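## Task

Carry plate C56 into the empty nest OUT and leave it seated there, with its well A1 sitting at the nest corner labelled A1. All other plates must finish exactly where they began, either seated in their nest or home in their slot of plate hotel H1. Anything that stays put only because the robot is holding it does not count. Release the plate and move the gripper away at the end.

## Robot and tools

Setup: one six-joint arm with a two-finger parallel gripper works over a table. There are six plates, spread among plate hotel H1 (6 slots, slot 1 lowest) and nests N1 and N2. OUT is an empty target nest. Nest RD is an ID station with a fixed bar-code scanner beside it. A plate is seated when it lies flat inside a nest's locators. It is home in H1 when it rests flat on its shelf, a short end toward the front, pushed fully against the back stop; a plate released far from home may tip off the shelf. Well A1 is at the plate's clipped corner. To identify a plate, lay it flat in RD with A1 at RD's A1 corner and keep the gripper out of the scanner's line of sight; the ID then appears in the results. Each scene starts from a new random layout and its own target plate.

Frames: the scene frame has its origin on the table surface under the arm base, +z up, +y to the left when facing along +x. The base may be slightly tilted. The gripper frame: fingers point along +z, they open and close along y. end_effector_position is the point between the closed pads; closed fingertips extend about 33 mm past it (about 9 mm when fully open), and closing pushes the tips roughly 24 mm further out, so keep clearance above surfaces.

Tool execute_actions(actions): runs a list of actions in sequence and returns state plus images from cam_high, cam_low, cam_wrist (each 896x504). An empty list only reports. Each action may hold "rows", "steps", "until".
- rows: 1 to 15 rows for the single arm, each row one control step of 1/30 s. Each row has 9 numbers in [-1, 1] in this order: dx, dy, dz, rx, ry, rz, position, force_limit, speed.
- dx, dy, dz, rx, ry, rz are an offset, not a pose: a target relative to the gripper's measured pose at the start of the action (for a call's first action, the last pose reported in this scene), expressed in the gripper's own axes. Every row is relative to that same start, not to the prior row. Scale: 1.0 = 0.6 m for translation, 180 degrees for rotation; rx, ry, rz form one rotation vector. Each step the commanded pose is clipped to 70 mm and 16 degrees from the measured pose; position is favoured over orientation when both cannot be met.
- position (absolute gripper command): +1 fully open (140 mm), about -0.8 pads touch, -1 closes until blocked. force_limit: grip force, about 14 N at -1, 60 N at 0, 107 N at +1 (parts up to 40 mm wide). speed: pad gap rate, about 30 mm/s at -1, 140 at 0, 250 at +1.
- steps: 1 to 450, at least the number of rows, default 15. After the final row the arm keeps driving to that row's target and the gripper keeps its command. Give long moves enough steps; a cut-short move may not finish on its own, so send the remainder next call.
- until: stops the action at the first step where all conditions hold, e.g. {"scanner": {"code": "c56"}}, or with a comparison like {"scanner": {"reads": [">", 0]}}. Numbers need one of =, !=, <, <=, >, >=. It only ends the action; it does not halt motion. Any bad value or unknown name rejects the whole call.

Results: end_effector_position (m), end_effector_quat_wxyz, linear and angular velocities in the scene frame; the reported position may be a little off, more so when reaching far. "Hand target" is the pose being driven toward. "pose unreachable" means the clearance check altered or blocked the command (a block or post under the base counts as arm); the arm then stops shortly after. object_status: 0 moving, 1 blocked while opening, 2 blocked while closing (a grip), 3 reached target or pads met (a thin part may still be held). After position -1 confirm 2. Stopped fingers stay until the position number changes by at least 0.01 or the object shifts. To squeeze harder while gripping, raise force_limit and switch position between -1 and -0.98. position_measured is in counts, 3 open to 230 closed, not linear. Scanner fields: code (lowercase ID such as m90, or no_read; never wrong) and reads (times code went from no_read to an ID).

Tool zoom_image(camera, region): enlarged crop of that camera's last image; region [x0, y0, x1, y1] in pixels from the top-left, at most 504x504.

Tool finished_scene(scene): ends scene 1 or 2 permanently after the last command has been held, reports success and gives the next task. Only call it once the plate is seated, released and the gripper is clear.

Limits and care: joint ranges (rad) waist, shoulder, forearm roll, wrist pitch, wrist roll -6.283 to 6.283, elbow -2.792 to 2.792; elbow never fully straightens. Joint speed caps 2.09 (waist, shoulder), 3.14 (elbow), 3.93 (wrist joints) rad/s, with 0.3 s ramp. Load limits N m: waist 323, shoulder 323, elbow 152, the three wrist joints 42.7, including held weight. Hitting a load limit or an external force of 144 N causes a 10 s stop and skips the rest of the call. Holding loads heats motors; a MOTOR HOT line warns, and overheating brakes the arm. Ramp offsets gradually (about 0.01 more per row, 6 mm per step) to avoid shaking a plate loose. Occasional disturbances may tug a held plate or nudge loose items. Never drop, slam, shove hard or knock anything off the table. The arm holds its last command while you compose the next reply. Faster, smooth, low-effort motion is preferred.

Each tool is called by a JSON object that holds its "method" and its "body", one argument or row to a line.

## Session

{"method": "execute_actions", "body": {
  "actions": []
}}

Scene clock: 0.00 s.
end_effector_position=(+0.4091, -0.5832, +0.1472) position_measured=3 object_status=3 end_effector_quat_wxyz=(+0.050, +0.922, +0.122, +0.363) end_effector_velocity=(+0.000, -0.001, +0.001) end_effector_angular_velocity=(-0.002, -0.001, -0.000)
Joint positions: [-1.342  0.33   2.004  1.021  0.884 -0.732]
Joint velocities: [-0.    -0.001 -0.001  0.001 -0.    -0.   ]
Hand target: +0.409, -0.583, +0.147; +0.050, +0.922, +0.122, +0.363
scanner: code=no_read reads=0

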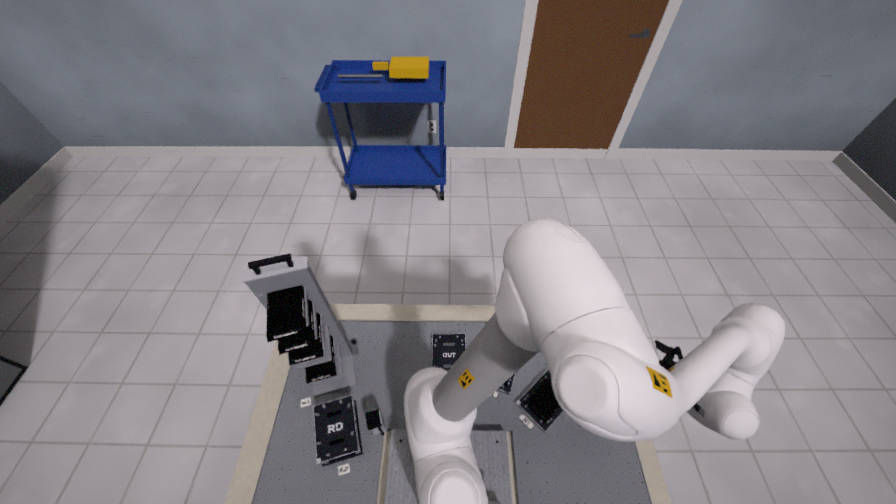

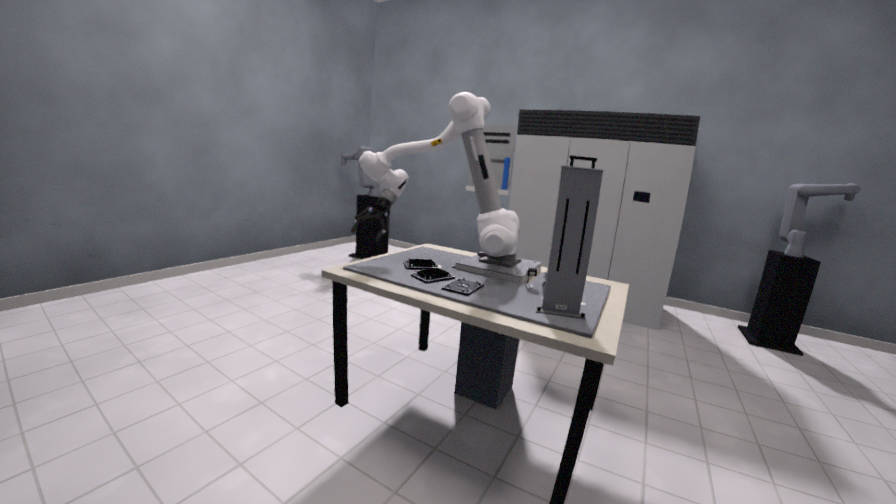

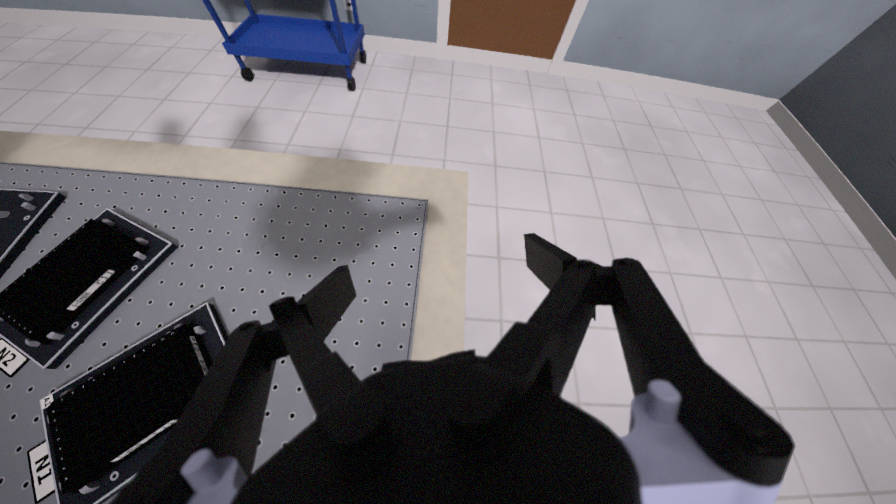

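{"method": "zoom_image", "body": {
  "camera": "cam_wrist",
  "region": [50, 250, 140, 325]
}}

{"method": "zoom_image", "body": {
  "camera": "cam_wrist",
  "region": [90, 400, 200, 480]
}}

{"method": "zoom_image", "body": {
  "camera": "cam_high",
  "region": [230, 240, 410, 490]
}}

Region (50, 250, 140, 325) of cam_wrist's 896x504 image, scaled by 5.600, with more detail than that image has.

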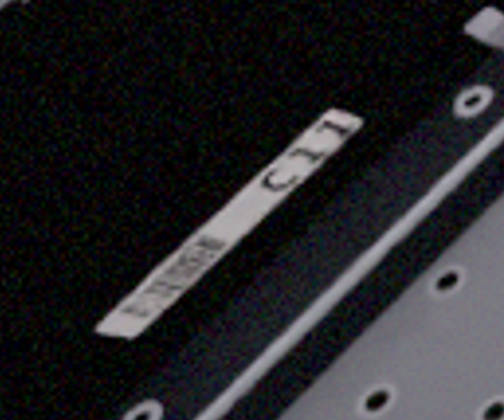

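Region (90, 400, 200, 480) of cam_wrist's 896x504 image, scaled by 4.582, with more detail than that image has; it fills the top 367 rows of this view, and the rest is white.

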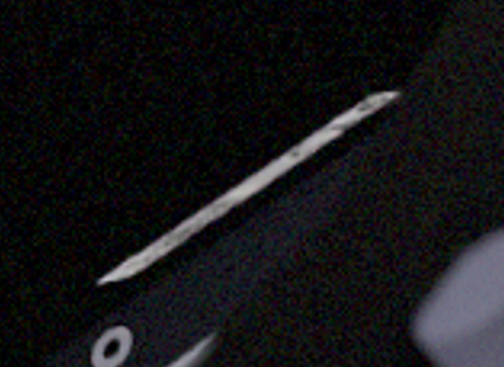

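Region (230, 240, 410, 490) of cam_high's 896x504 image, scaled by 2.016, with more detail than that image has; it fills the left 363 columns of this view, and the rest is white.

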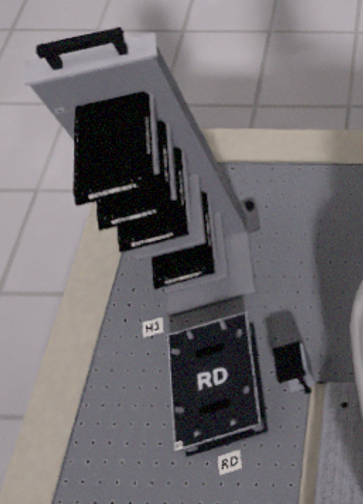

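{"method": "execute_actions", "body": {
  "actions": [
    {"rows":[[0.004,-0.009,-0.005,0,-0.002,0.001,1,0,0],[0.012,-0.027,-0.014,0.001,-0.007,0.002,1,0,0],[0.024,-0.054,-0.029,0.002,-0.014,0.005,1,0,0],[0.04,-0.089,-0.048,0.003,-0.024,0.008,1,0,0],[0.06,-0.134,-0.072,0.005,-0.036,0.012,1,0,0],[0.08,-0.179,-0.096,0.007,-0.048,0.016,1,0,0],[0.12,-0.268,-0.145,0.01,-0.071,0.024,1,0,0],[0.16,-0.358,-0.193,0.013,-0.095,0.032,1,0,0],[0.2,-0.447,-0.241,0.016,-0.119,0.04,1,0,0],[0.401,-0.8946,-0.482,0.0328,-0.238,0.08,1,0,0]],"steps":60}
  ]
}}

{"method": "zoom_image", "body": {
  "camera": "cam_wrist",
  "region": [0, 60, 340, 320]
}}

Scene clock: 9.53 s.
end_effector_position=(+0.2802, -0.0022, +0.4195) position_measured=3 object_status=3 end_effector_quat_wxyz=(+0.001, +1.000, -0.000, -0.000) end_effector_velocity=(+0.000, +0.000, +0.000) end_effector_angular_velocity=(+0.001, +0.000, -0.002)
Joint positions: [-0.12  -0.471  2.037 -0.012  1.574  1.47 ]
Joint velocities: [ 0.     0.001 -0.     0.     0.     0.002]
Hand target: +0.280, -0.002, +0.420; +0.001, +1.000, -0.000, -0.000
Off the commanded pose: 0.001 m, 0 deg.
scanner: code=no_read reads=0

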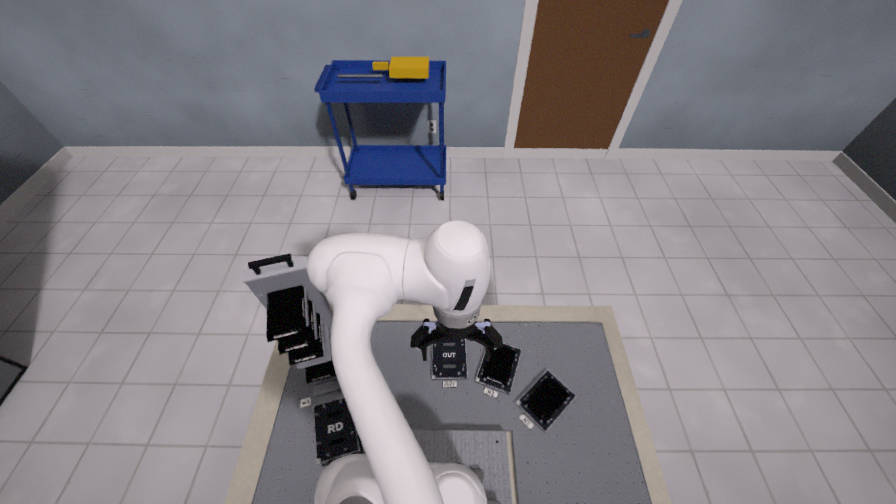

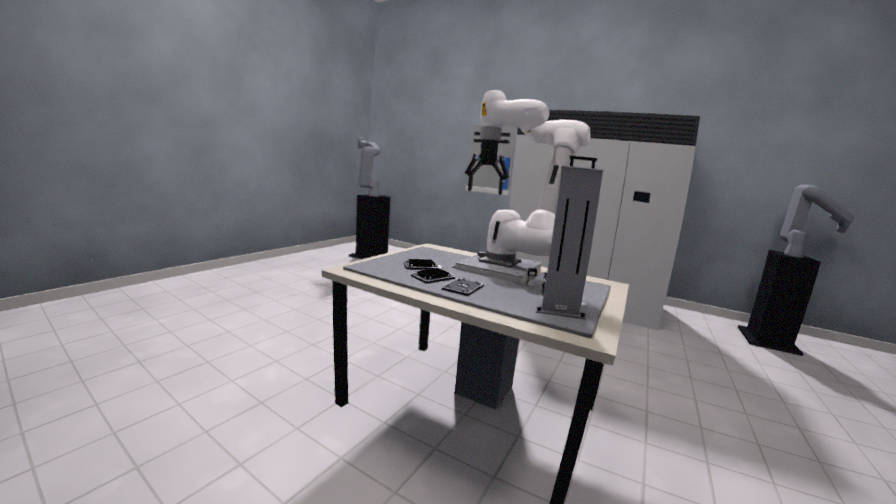

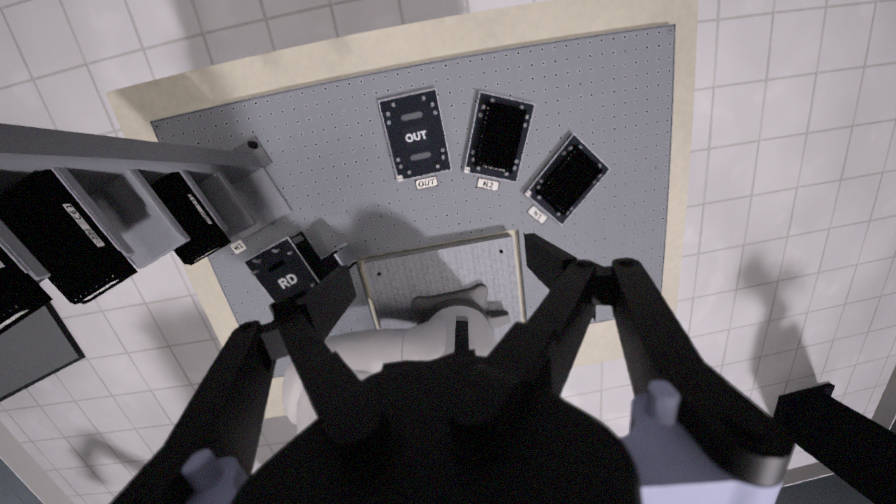

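Region (0, 60, 340, 320) of cam_wrist's 896x504 image, scaled by 1.482, with more detail than that image has; it fills the top 385 rows of this view, and the rest is white.

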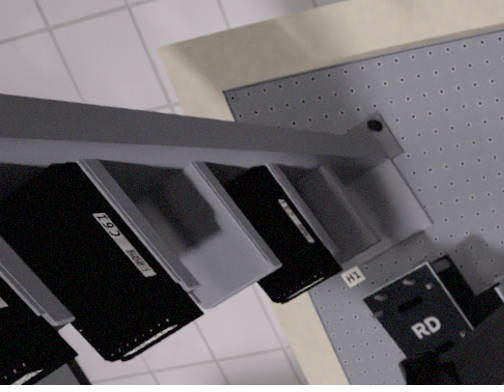

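{"method": "execute_actions", "body": {
  "actions": []
}}

Scene clock: 17.17 s.
end_effector_position=(+0.2802, -0.0022, +0.4195) position_measured=3 object_status=3 end_effector_quat_wxyz=(+0.001, +1.000, -0.000, -0.000) end_effector_velocity=(-0.000, -0.000, -0.001) end_effector_angular_velocity=(-0.000, +0.002, -0.000)
Joint positions: [-0.119 -0.471  2.037 -0.013  1.574  1.47 ]
Joint velocities: [-0.001  0.001  0.001 -0.001  0.    -0.   ]
Hand target: +0.280, -0.002, +0.420; +0.001, +1.000, -0.000, -0.000
Off the commanded pose: 0.001 m, 0 deg.
scanner: code=no_read reads=0

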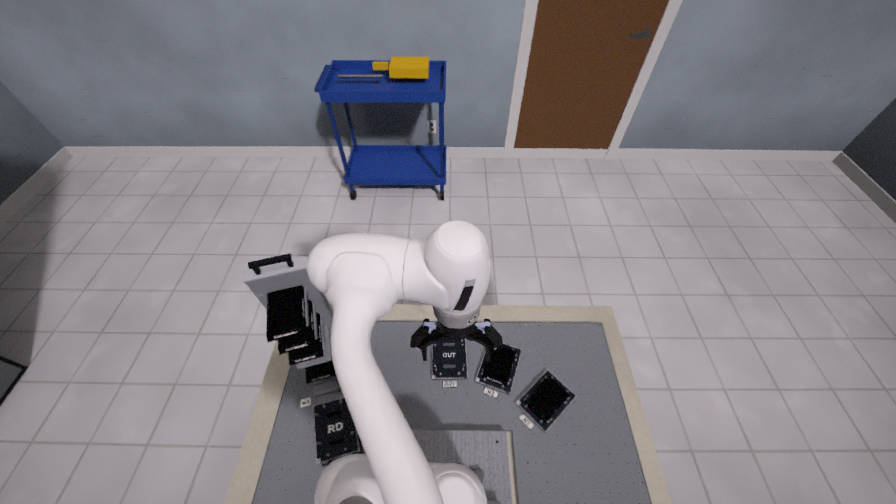

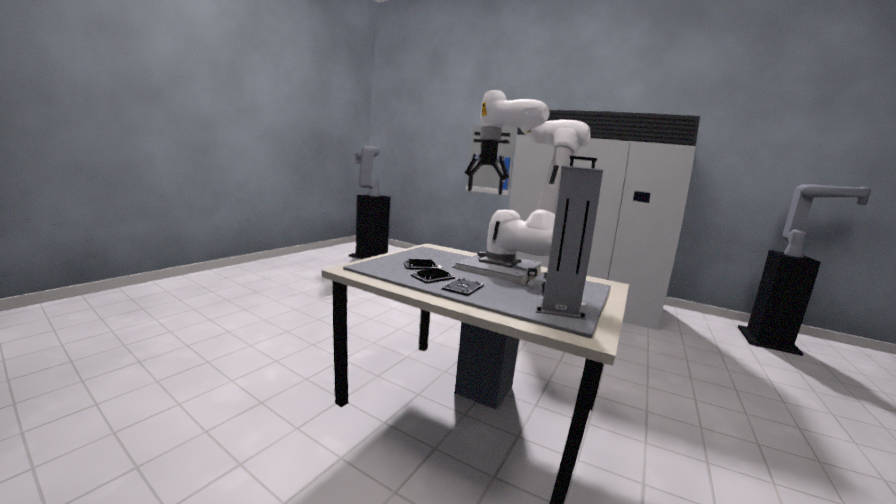

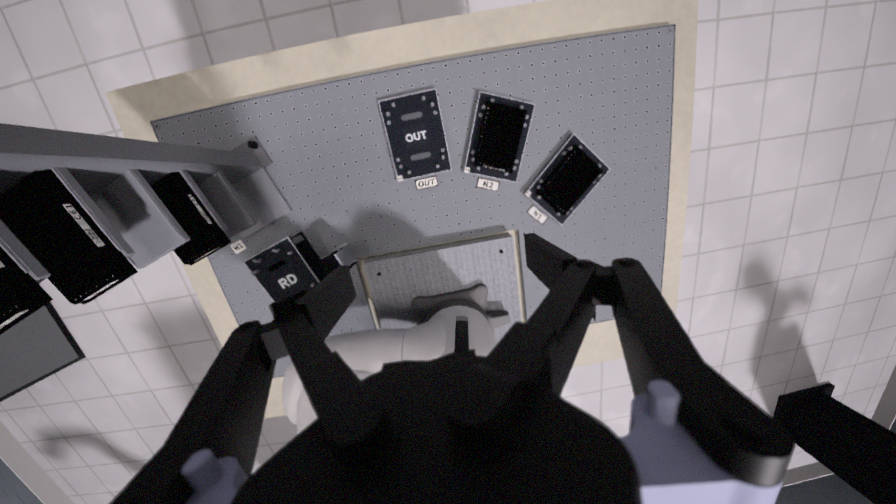

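{"method": "zoom_image", "body": {
  "camera": "cam_high",
  "region": [240, 250, 360, 400]
}}

{"method": "zoom_image", "body": {
  "camera": "cam_wrist",
  "region": [0, 160, 240, 340]
}}

{"method": "zoom_image", "body": {
  "camera": "cam_high",
  "region": [500, 360, 590, 440]
}}

Region (240, 250, 360, 400) of cam_high's 896x504 image, scaled by 3.360, with more detail than that image has; it fills the left 403 columns of this view, and the rest is white.

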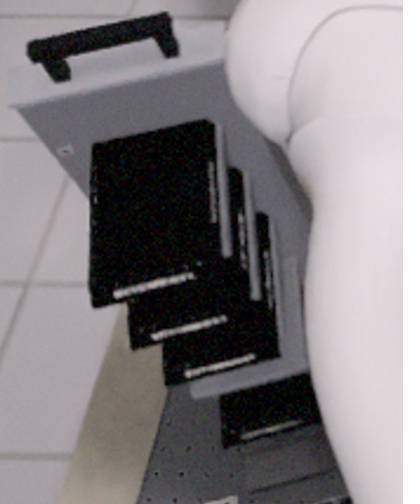

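Region (0, 160, 240, 340) of cam_wrist's 896x504 image, scaled by 2.100, with more detail than that image has; it fills the top 378 rows of this view, and the rest is white.

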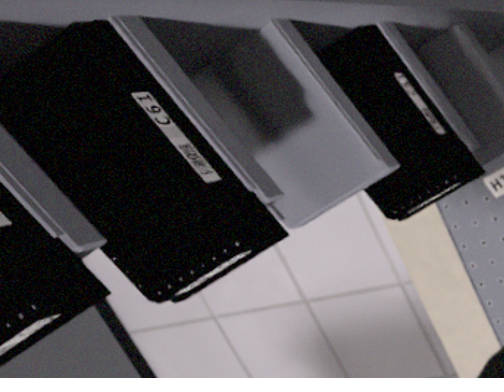

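Region (500, 360, 590, 440) of cam_high's 896x504 image, scaled by 5.600, with more detail than that image has.

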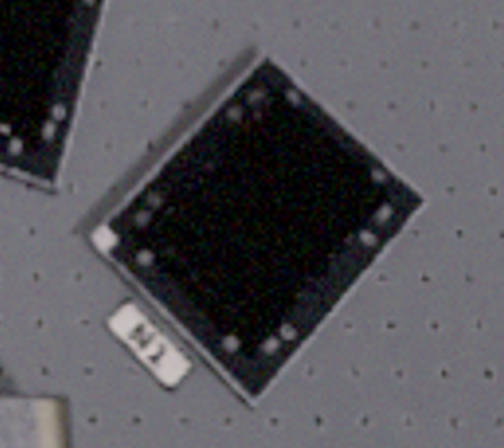

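{"method": "execute_actions", "body": {
  "actions": [
    {"rows":[[0,0,0,0.02,0,0,1,0,0],[0,0,0,0.04,0,0,1,0,0],[0,0,0,0.06,0,0,1,0,0],[0,0,0,0.08,0,0,1,0,0],[0,0,0,0.10,0,0,1,0,0],[0,0,0,0.12,0,0,1,0,0],[0,0,0,0.14,0,0,1,0,0],[0,0,0,0.16,0,0,1,0,0]],"steps":35}
  ]
}}

Scene clock: 22.87 s.
end_effector_position=(+0.2800, -0.0019, +0.4194) position_measured=3 object_status=3 end_effector_quat_wxyz=(-0.248, +0.969, -0.001, -0.001) end_effector_velocity=(+0.000, -0.000, -0.000) end_effector_angular_velocity=(+0.001, +0.002, +0.000)
Joint positions: [-0.631 -0.396  2.067  0.403  1.752  0.976]
Joint velocities: [0.    0.002 0.    0.    0.    0.   ]
Hand target: +0.280, -0.002, +0.419; -0.248, +0.969, -0.001, -0.001
Off the commanded pose: 0.000 m, 0 deg.
scanner: code=no_read reads=0

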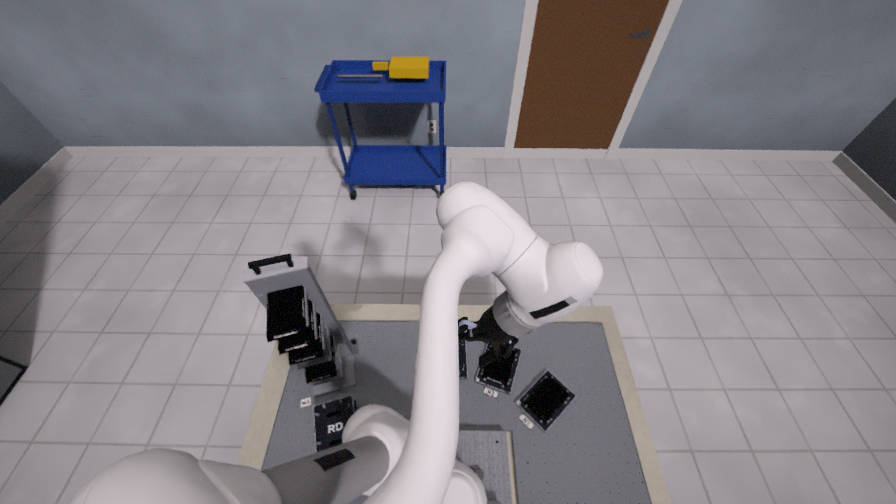

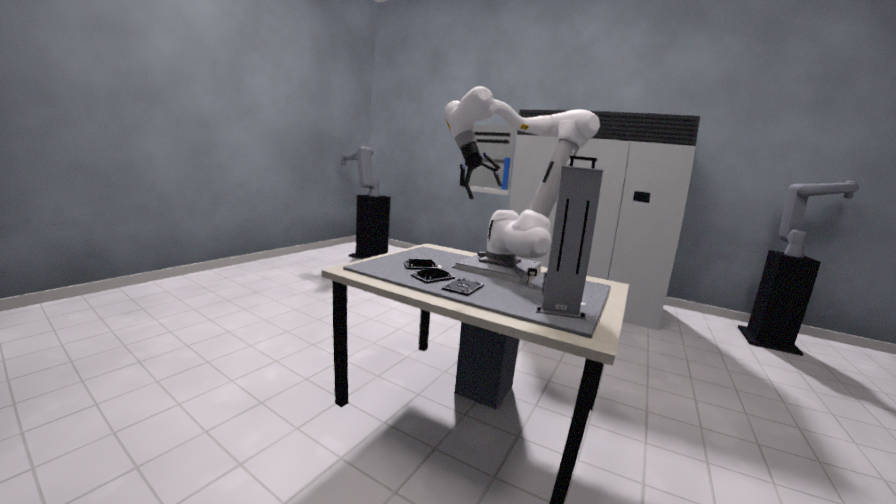

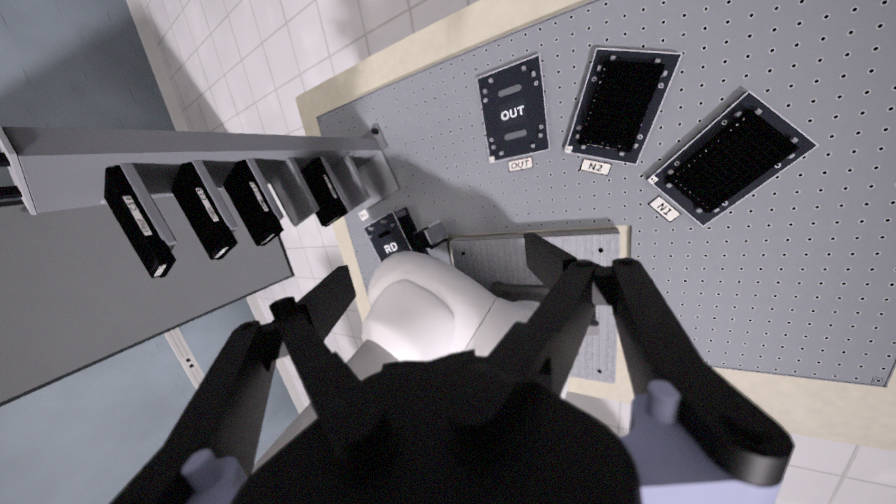

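{"method": "zoom_image", "body": {
  "camera": "cam_wrist",
  "region": [100, 160, 240, 280]
}}

{"method": "zoom_image", "body": {
  "camera": "cam_wrist",
  "region": [300, 155, 360, 230]
}}

{"method": "zoom_image", "body": {
  "camera": "cam_wrist",
  "region": [640, 80, 830, 230]
}}

Region (100, 160, 240, 280) of cam_wrist's 896x504 image, scaled by 3.600, with more detail than that image has; it fills the top 432 rows of this view, and the rest is white.

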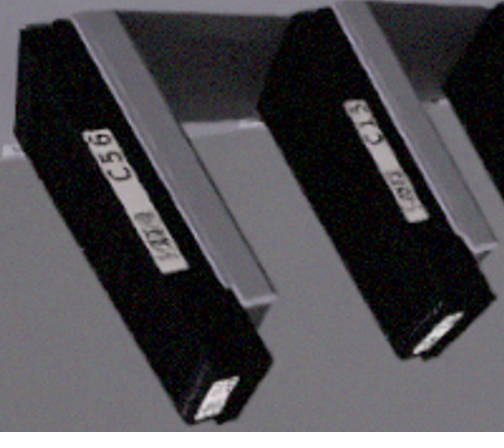

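Region (300, 155, 360, 230) of cam_wrist's 896x504 image, scaled by 6.720, with more detail than that image has; it fills the left 403 columns of this view, and the rest is white.

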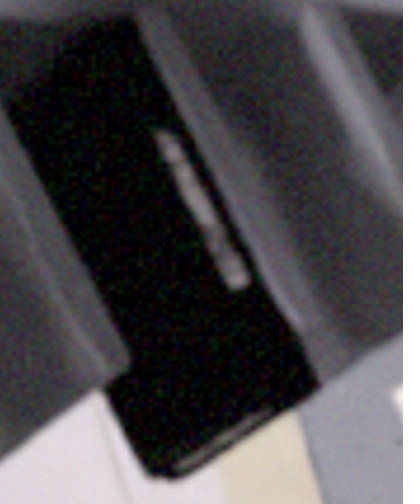

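Region (640, 80, 830, 230) of cam_wrist's 896x504 image, scaled by 2.653, with more detail than that image has; it fills the top 398 rows of this view, and the rest is white.

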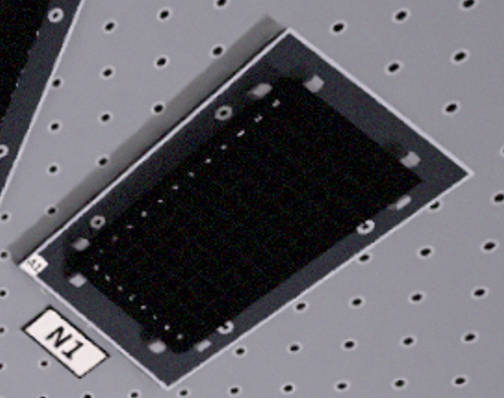

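{"method": "execute_actions", "body": {
  "actions": [
    {"rows":[[-0.002,-0.015,-0.007,-0.006,0.005,-0.004,1,0,0],[-0.005,-0.038,-0.017,-0.014,0.012,-0.010,1,0,0],[-0.008,-0.065,-0.029,-0.024,0.020,-0.017,1,0,0],[-0.012,-0.091,-0.041,-0.034,0.028,-0.024,1,0,0],[-0.016,-0.118,-0.053,-0.044,0.037,-0.031,1,0,0],[-0.019,-0.144,-0.065,-0.054,0.045,-0.037,1,0,0],[-0.023,-0.171,-0.077,-0.064,0.053,-0.044,1,0,0],[-0.026,-0.198,-0.089,-0.074,0.062,-0.051,1,0,0],[-0.03,-0.224,-0.101,-0.084,0.070,-0.058,1,0,0],[-0.033,-0.251,-0.114,-0.094,0.078,-0.065,1,0,0],[-0.037,-0.277,-0.126,-0.104,0.087,-0.072,1,0,0],[-0.04,-0.304,-0.138,-0.114,0.095,-0.079,1,0,0],[-0.044,-0.331,-0.15,-0.124,0.103,-0.086,1,0,0],[-0.047,-0.357,-0.162,-0.134,0.112,-0.093,1,0,0],[-0.05,-0.38,-0.172,-0.1424,0.1187,-0.0987,1,0,0]],"steps":60}
  ]
}}

Scene clock: 39.77 s.
end_effector_position=(+0.2508, +0.1479, +0.6199) position_measured=3 object_status=3 end_effector_quat_wxyz=(-0.022, +0.971, +0.101, +0.215) end_effector_velocity=(+0.000, -0.000, +0.000) end_effector_angular_velocity=(-0.000, -0.001, -0.001)
Joint positions: [ 0.634 -0.6    1.783 -0.193  1.566  1.975]
Joint velocities: [ 0.     0.    -0.001 -0.001  0.     0.001]
Hand target: +0.251, +0.148, +0.620; -0.022, +0.971, +0.101, +0.215
Off the commanded pose: 0.001 m, 0 deg.
scanner: code=no_read reads=0

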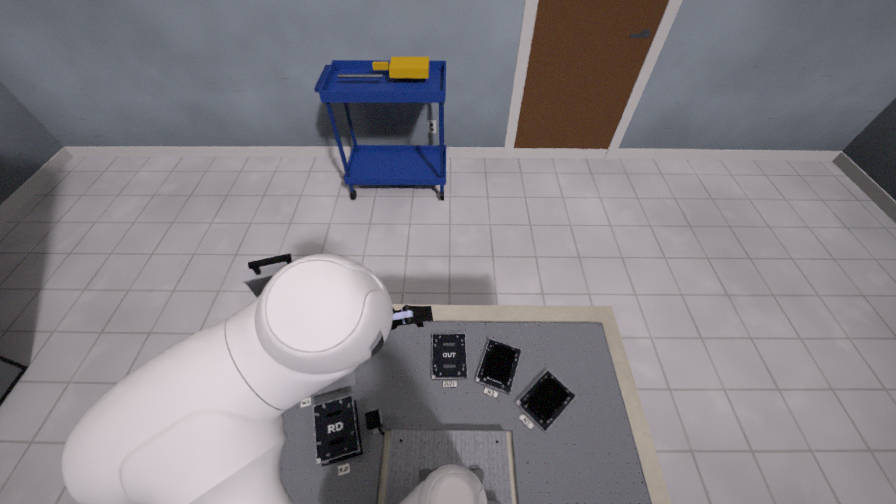

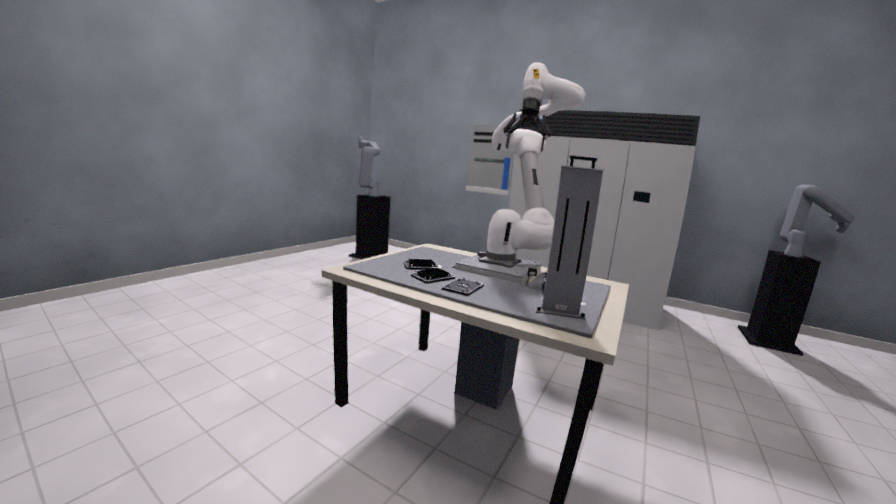

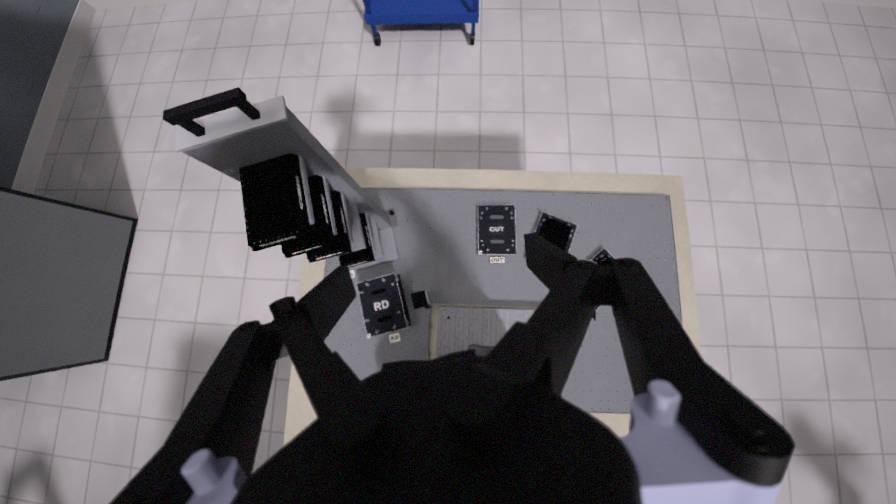

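{"method": "execute_actions", "body": {
  "actions": [
    {"rows":[[0.005,-0.012,0.004,0,0,-0.001,1,0,0],[0.014,-0.032,0.01,0.001,0,-0.003,1,0,0],[0.024,-0.055,0.017,0.002,0,-0.005,1,0,0],[0.034,-0.077,0.024,0.003,0,-0.007,1,0,0],[0.043,-0.1,0.032,0.004,0,-0.009,1,0,0],[0.053,-0.122,0.039,0.005,0,-0.011,1,0,0],[0.063,-0.145,0.046,0.006,0,-0.013,1,0,0],[0.073,-0.167,0.053,0.007,0,-0.016,1,0,0],[0.083,-0.19,0.06,0.008,0,-0.018,1,0,0],[0.092,-0.213,0.067,0.009,0,-0.02,1,0,0],[0.102,-0.235,0.074,0.01,0,-0.022,1,0,0],[0.112,-0.258,0.082,0.011,0,-0.024,1,0,0],[0.122,-0.28,0.089,0.012,0,-0.026,1,0,0],[0.132,-0.303,0.096,0.013,0,-0.028,1,0,0],[0.14,-0.322,0.102,0.014,0,-0.030,1,0,0]],"steps":45}
  ]
}}

{"method": "zoom_image", "body": {
  "camera": "cam_wrist",
  "region": [300, 90, 580, 350]
}}

Scene clock: 46.50 s.
end_effector_position=(+0.3107, +0.3580, +0.6000) position_measured=3 object_status=3 end_effector_quat_wxyz=(-0.033, +0.964, +0.152, +0.214) end_effector_velocity=(-0.000, +0.000, +0.000) end_effector_angular_velocity=(+0.002, +0.001, -0.000)
Joint positions: [ 0.963 -0.296  1.673 -0.276  1.428  2.23 ]
Joint velocities: [ 0.    -0.    -0.     0.001  0.     0.001]
Hand target: +0.311, +0.358, +0.600; -0.033, +0.964, +0.152, +0.214
Off the commanded pose: 0.000 m, 0 deg.
scanner: code=no_read reads=0

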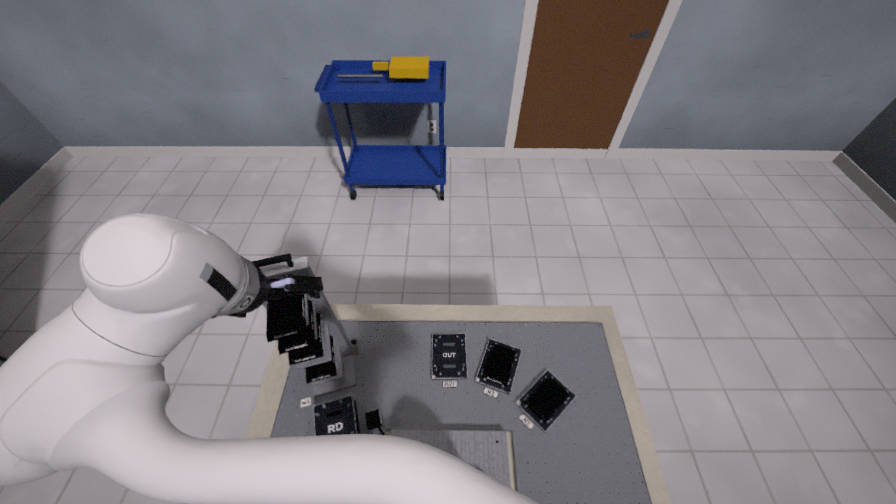

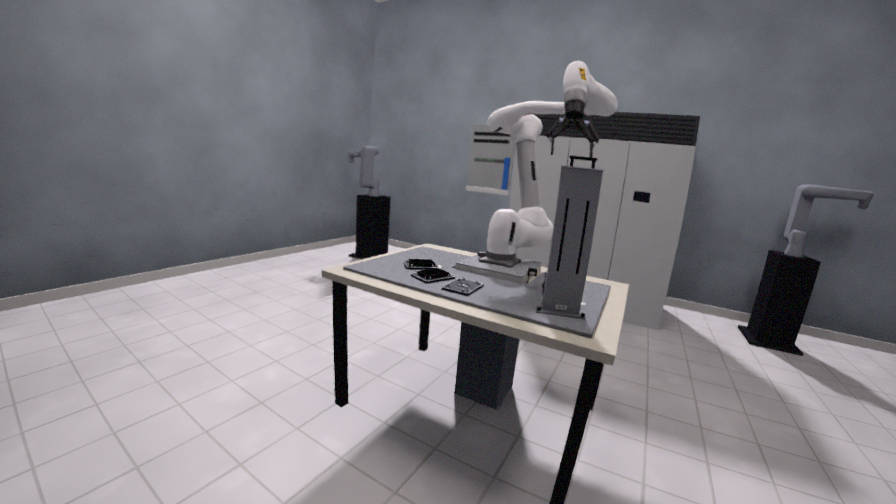

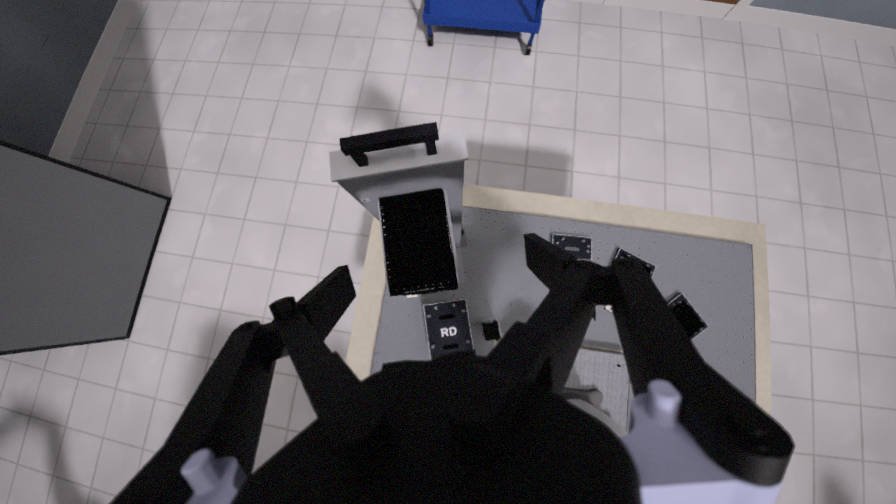

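Region (300, 90, 580, 350) of cam_wrist's 896x504 image, scaled by 1.800, with more detail than that image has; it fills the top 468 rows of this view, and the rest is white.

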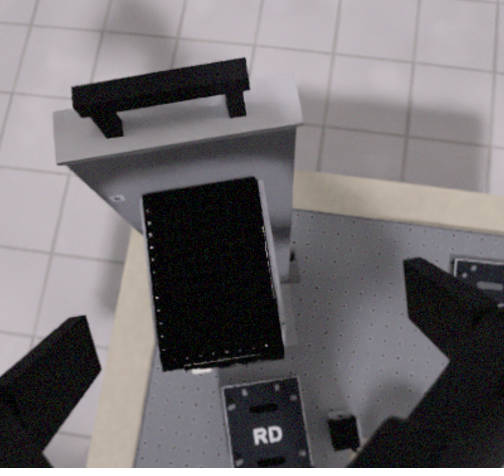

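{"method": "execute_actions", "body": {
  "actions": [
    {"rows":[[0.001,-0.004,0.01,0,0,0.001,1,0,0],[0.002,-0.008,0.025,-0.001,0,0.002,1,0,0],[0.004,-0.013,0.04,-0.001,0,0.002,1,0,0],[0.005,-0.018,0.055,-0.001,0,0.003,1,0,0],[0.007,-0.023,0.07,-0.002,0,0.004,1,0,0],[0.008,-0.028,0.085,-0.002,0,0.005,1,0,0],[0.01,-0.033,0.1,-0.003,0,0.006,1,0,0],[0.011,-0.038,0.115,-0.003,0,0.007,1,0,0],[0.012,-0.041,0.127,-0.003,0,0.007,1,0,0],[0.0127,-0.043,0.135,-0.0035,0,0.0075,1,0,0]],"steps":30}
  ]
}}

{"method": "zoom_image", "body": {
  "camera": "cam_wrist",
  "region": [300, 90, 580, 350]
}}

{"method": "zoom_image", "body": {
  "camera": "cam_high",
  "region": [200, 230, 380, 370]
}}

Scene clock: 56.77 s.
end_effector_position=(+0.3418, +0.3952, +0.5298) position_measured=3 object_status=3 end_effector_quat_wxyz=(-0.030, +0.966, +0.139, +0.214) end_effector_velocity=(+0.000, +0.000, -0.000) end_effector_angular_velocity=(-0.000, +0.001, +0.001)
Joint positions: [ 0.956 -0.229  1.753 -0.291  1.292  2.29 ]
Joint velocities: [ 0.     0.001 -0.001  0.     0.    -0.001]
Hand target: +0.342, +0.395, +0.530; -0.030, +0.966, +0.140, +0.214
Off the commanded pose: 0.000 m, 0 deg.
scanner: code=no_read reads=0

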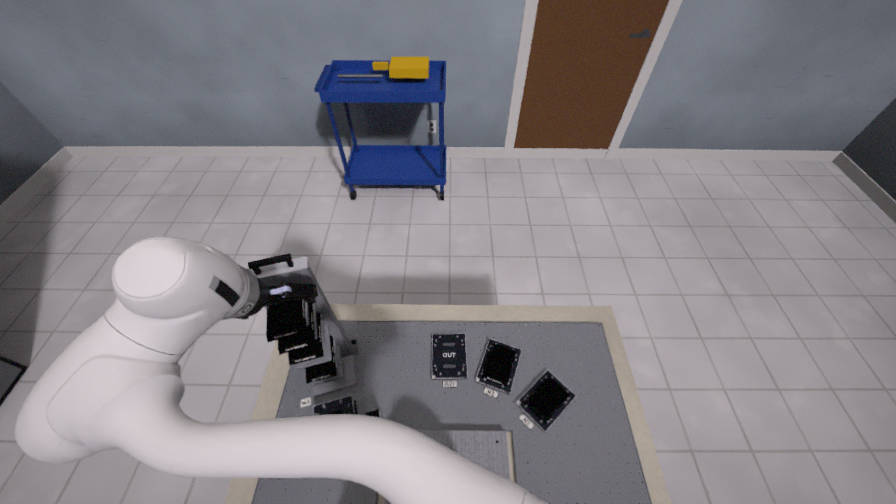

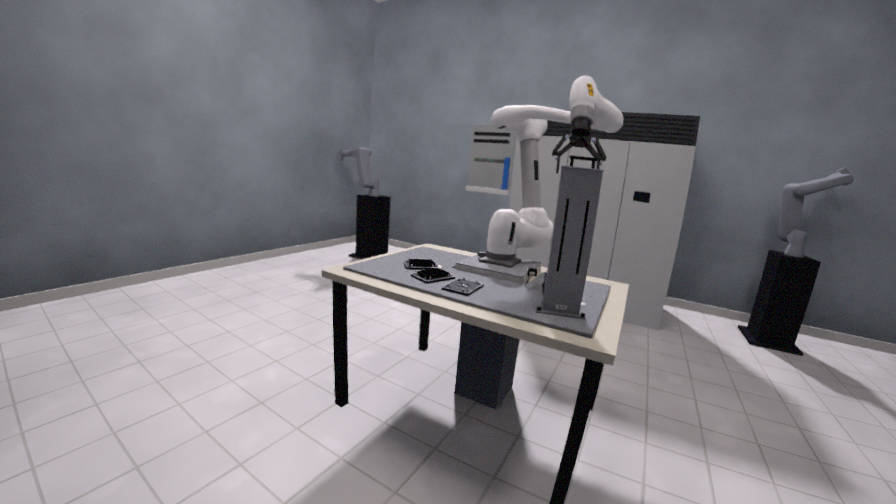

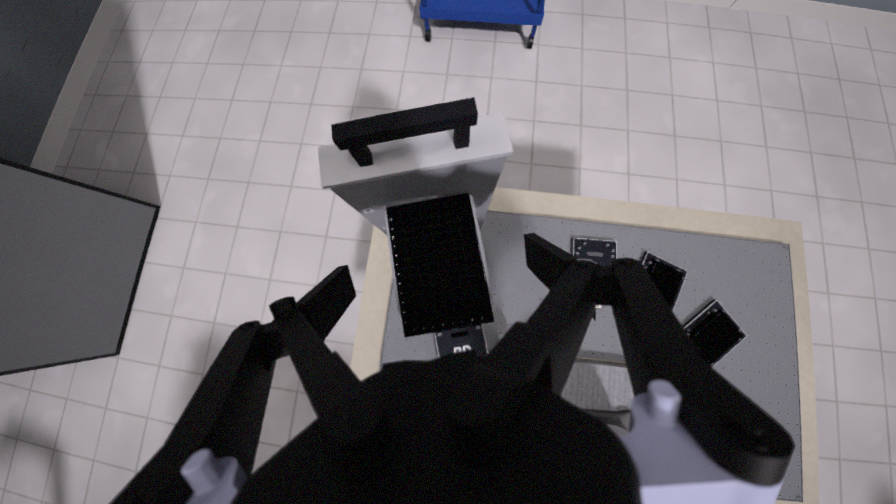

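Region (300, 90, 580, 350) of cam_wrist's 896x504 image, scaled by 1.800, with more detail than that image has; it fills the top 468 rows of this view, and the rest is white.

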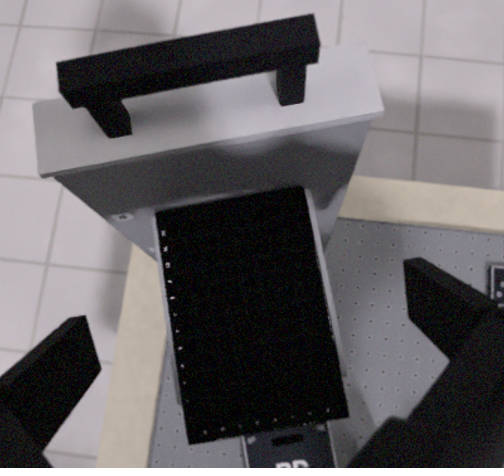

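Region (200, 230, 380, 370) of cam_high's 896x504 image, scaled by 2.800, with more detail than that image has.

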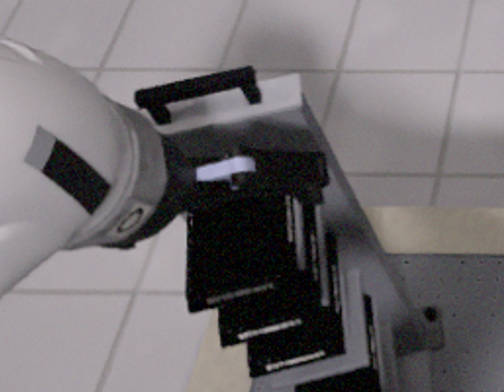

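{"method": "execute_actions", "body": {
  "actions": [
    {"rows":[[-0.003,0,0.006,0,0,0,0.5,0,0],[-0.006,0,0.013,0,0,0,0.5,0,0],[-0.009,0,0.02,0,0,0,0.5,0,0],[-0.012,0,0.026,0,0,0,0.5,0,0],[-0.015,0,0.032,0,0,0,0.5,0,0],[-0.0176,0,0.0378,0,0,0,0.5,0,0]],"steps":22}
  ]
}}

{"method": "zoom_image", "body": {
  "camera": "cam_wrist",
  "region": [300, 90, 580, 350]
}}

{"method": "zoom_image", "body": {
  "camera": "cam_high",
  "region": [240, 250, 350, 350]
}}

Scene clock: 62.00 s.
end_effector_position=(+0.3418, +0.3952, +0.5048) position_measured=66 object_status=3 end_effector_quat_wxyz=(-0.031, +0.966, +0.140, +0.214) end_effector_velocity=(+0.000, -0.000, +0.000) end_effector_angular_velocity=(+0.000, -0.000, +0.000)
Joint positions: [ 0.956 -0.231  1.799 -0.295  1.25   2.303]
Joint velocities: [-0.    -0.001 -0.     0.    -0.    -0.001]
Hand target: +0.342, +0.395, +0.505; -0.030, +0.966, +0.140, +0.214
Off the commanded pose: 0.000 m, 0 deg.
scanner: code=no_read reads=0

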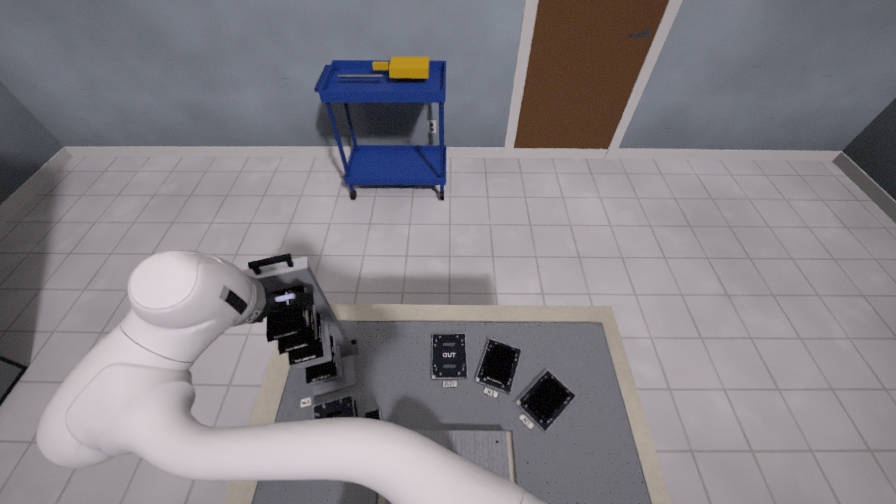

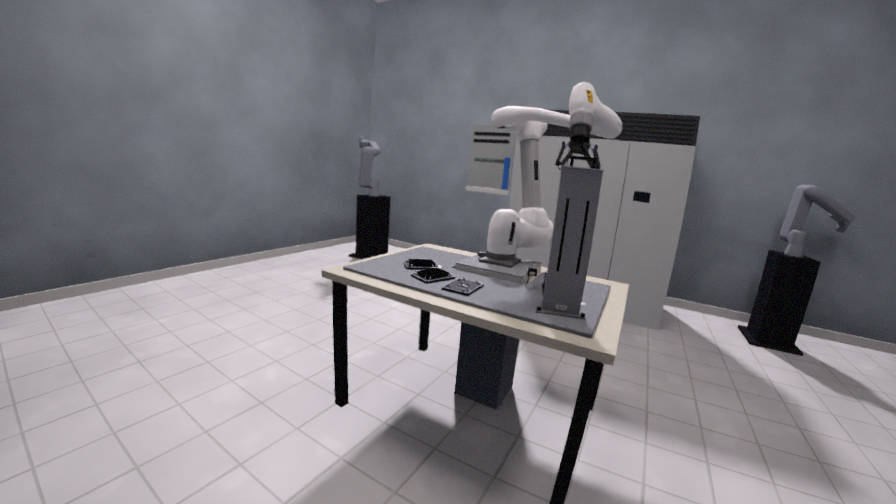

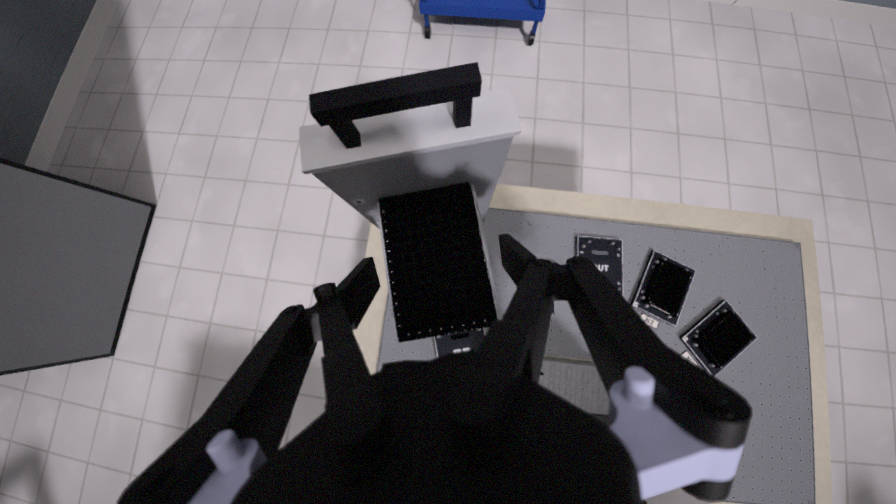

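Region (300, 90, 580, 350) of cam_wrist's 896x504 image, scaled by 1.800, with more detail than that image has; it fills the top 468 rows of this view, and the rest is white.

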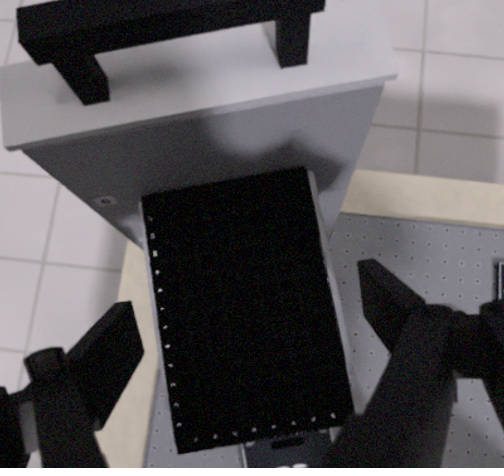

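Region (240, 250, 350, 350) of cam_high's 896x504 image, scaled by 4.582, with more detail than that image has; it fills the top 458 rows of this view, and the rest is white.

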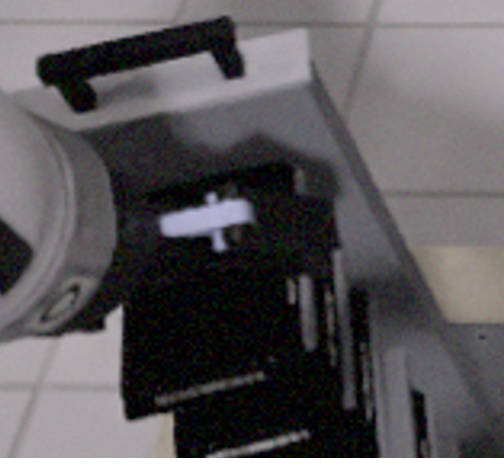

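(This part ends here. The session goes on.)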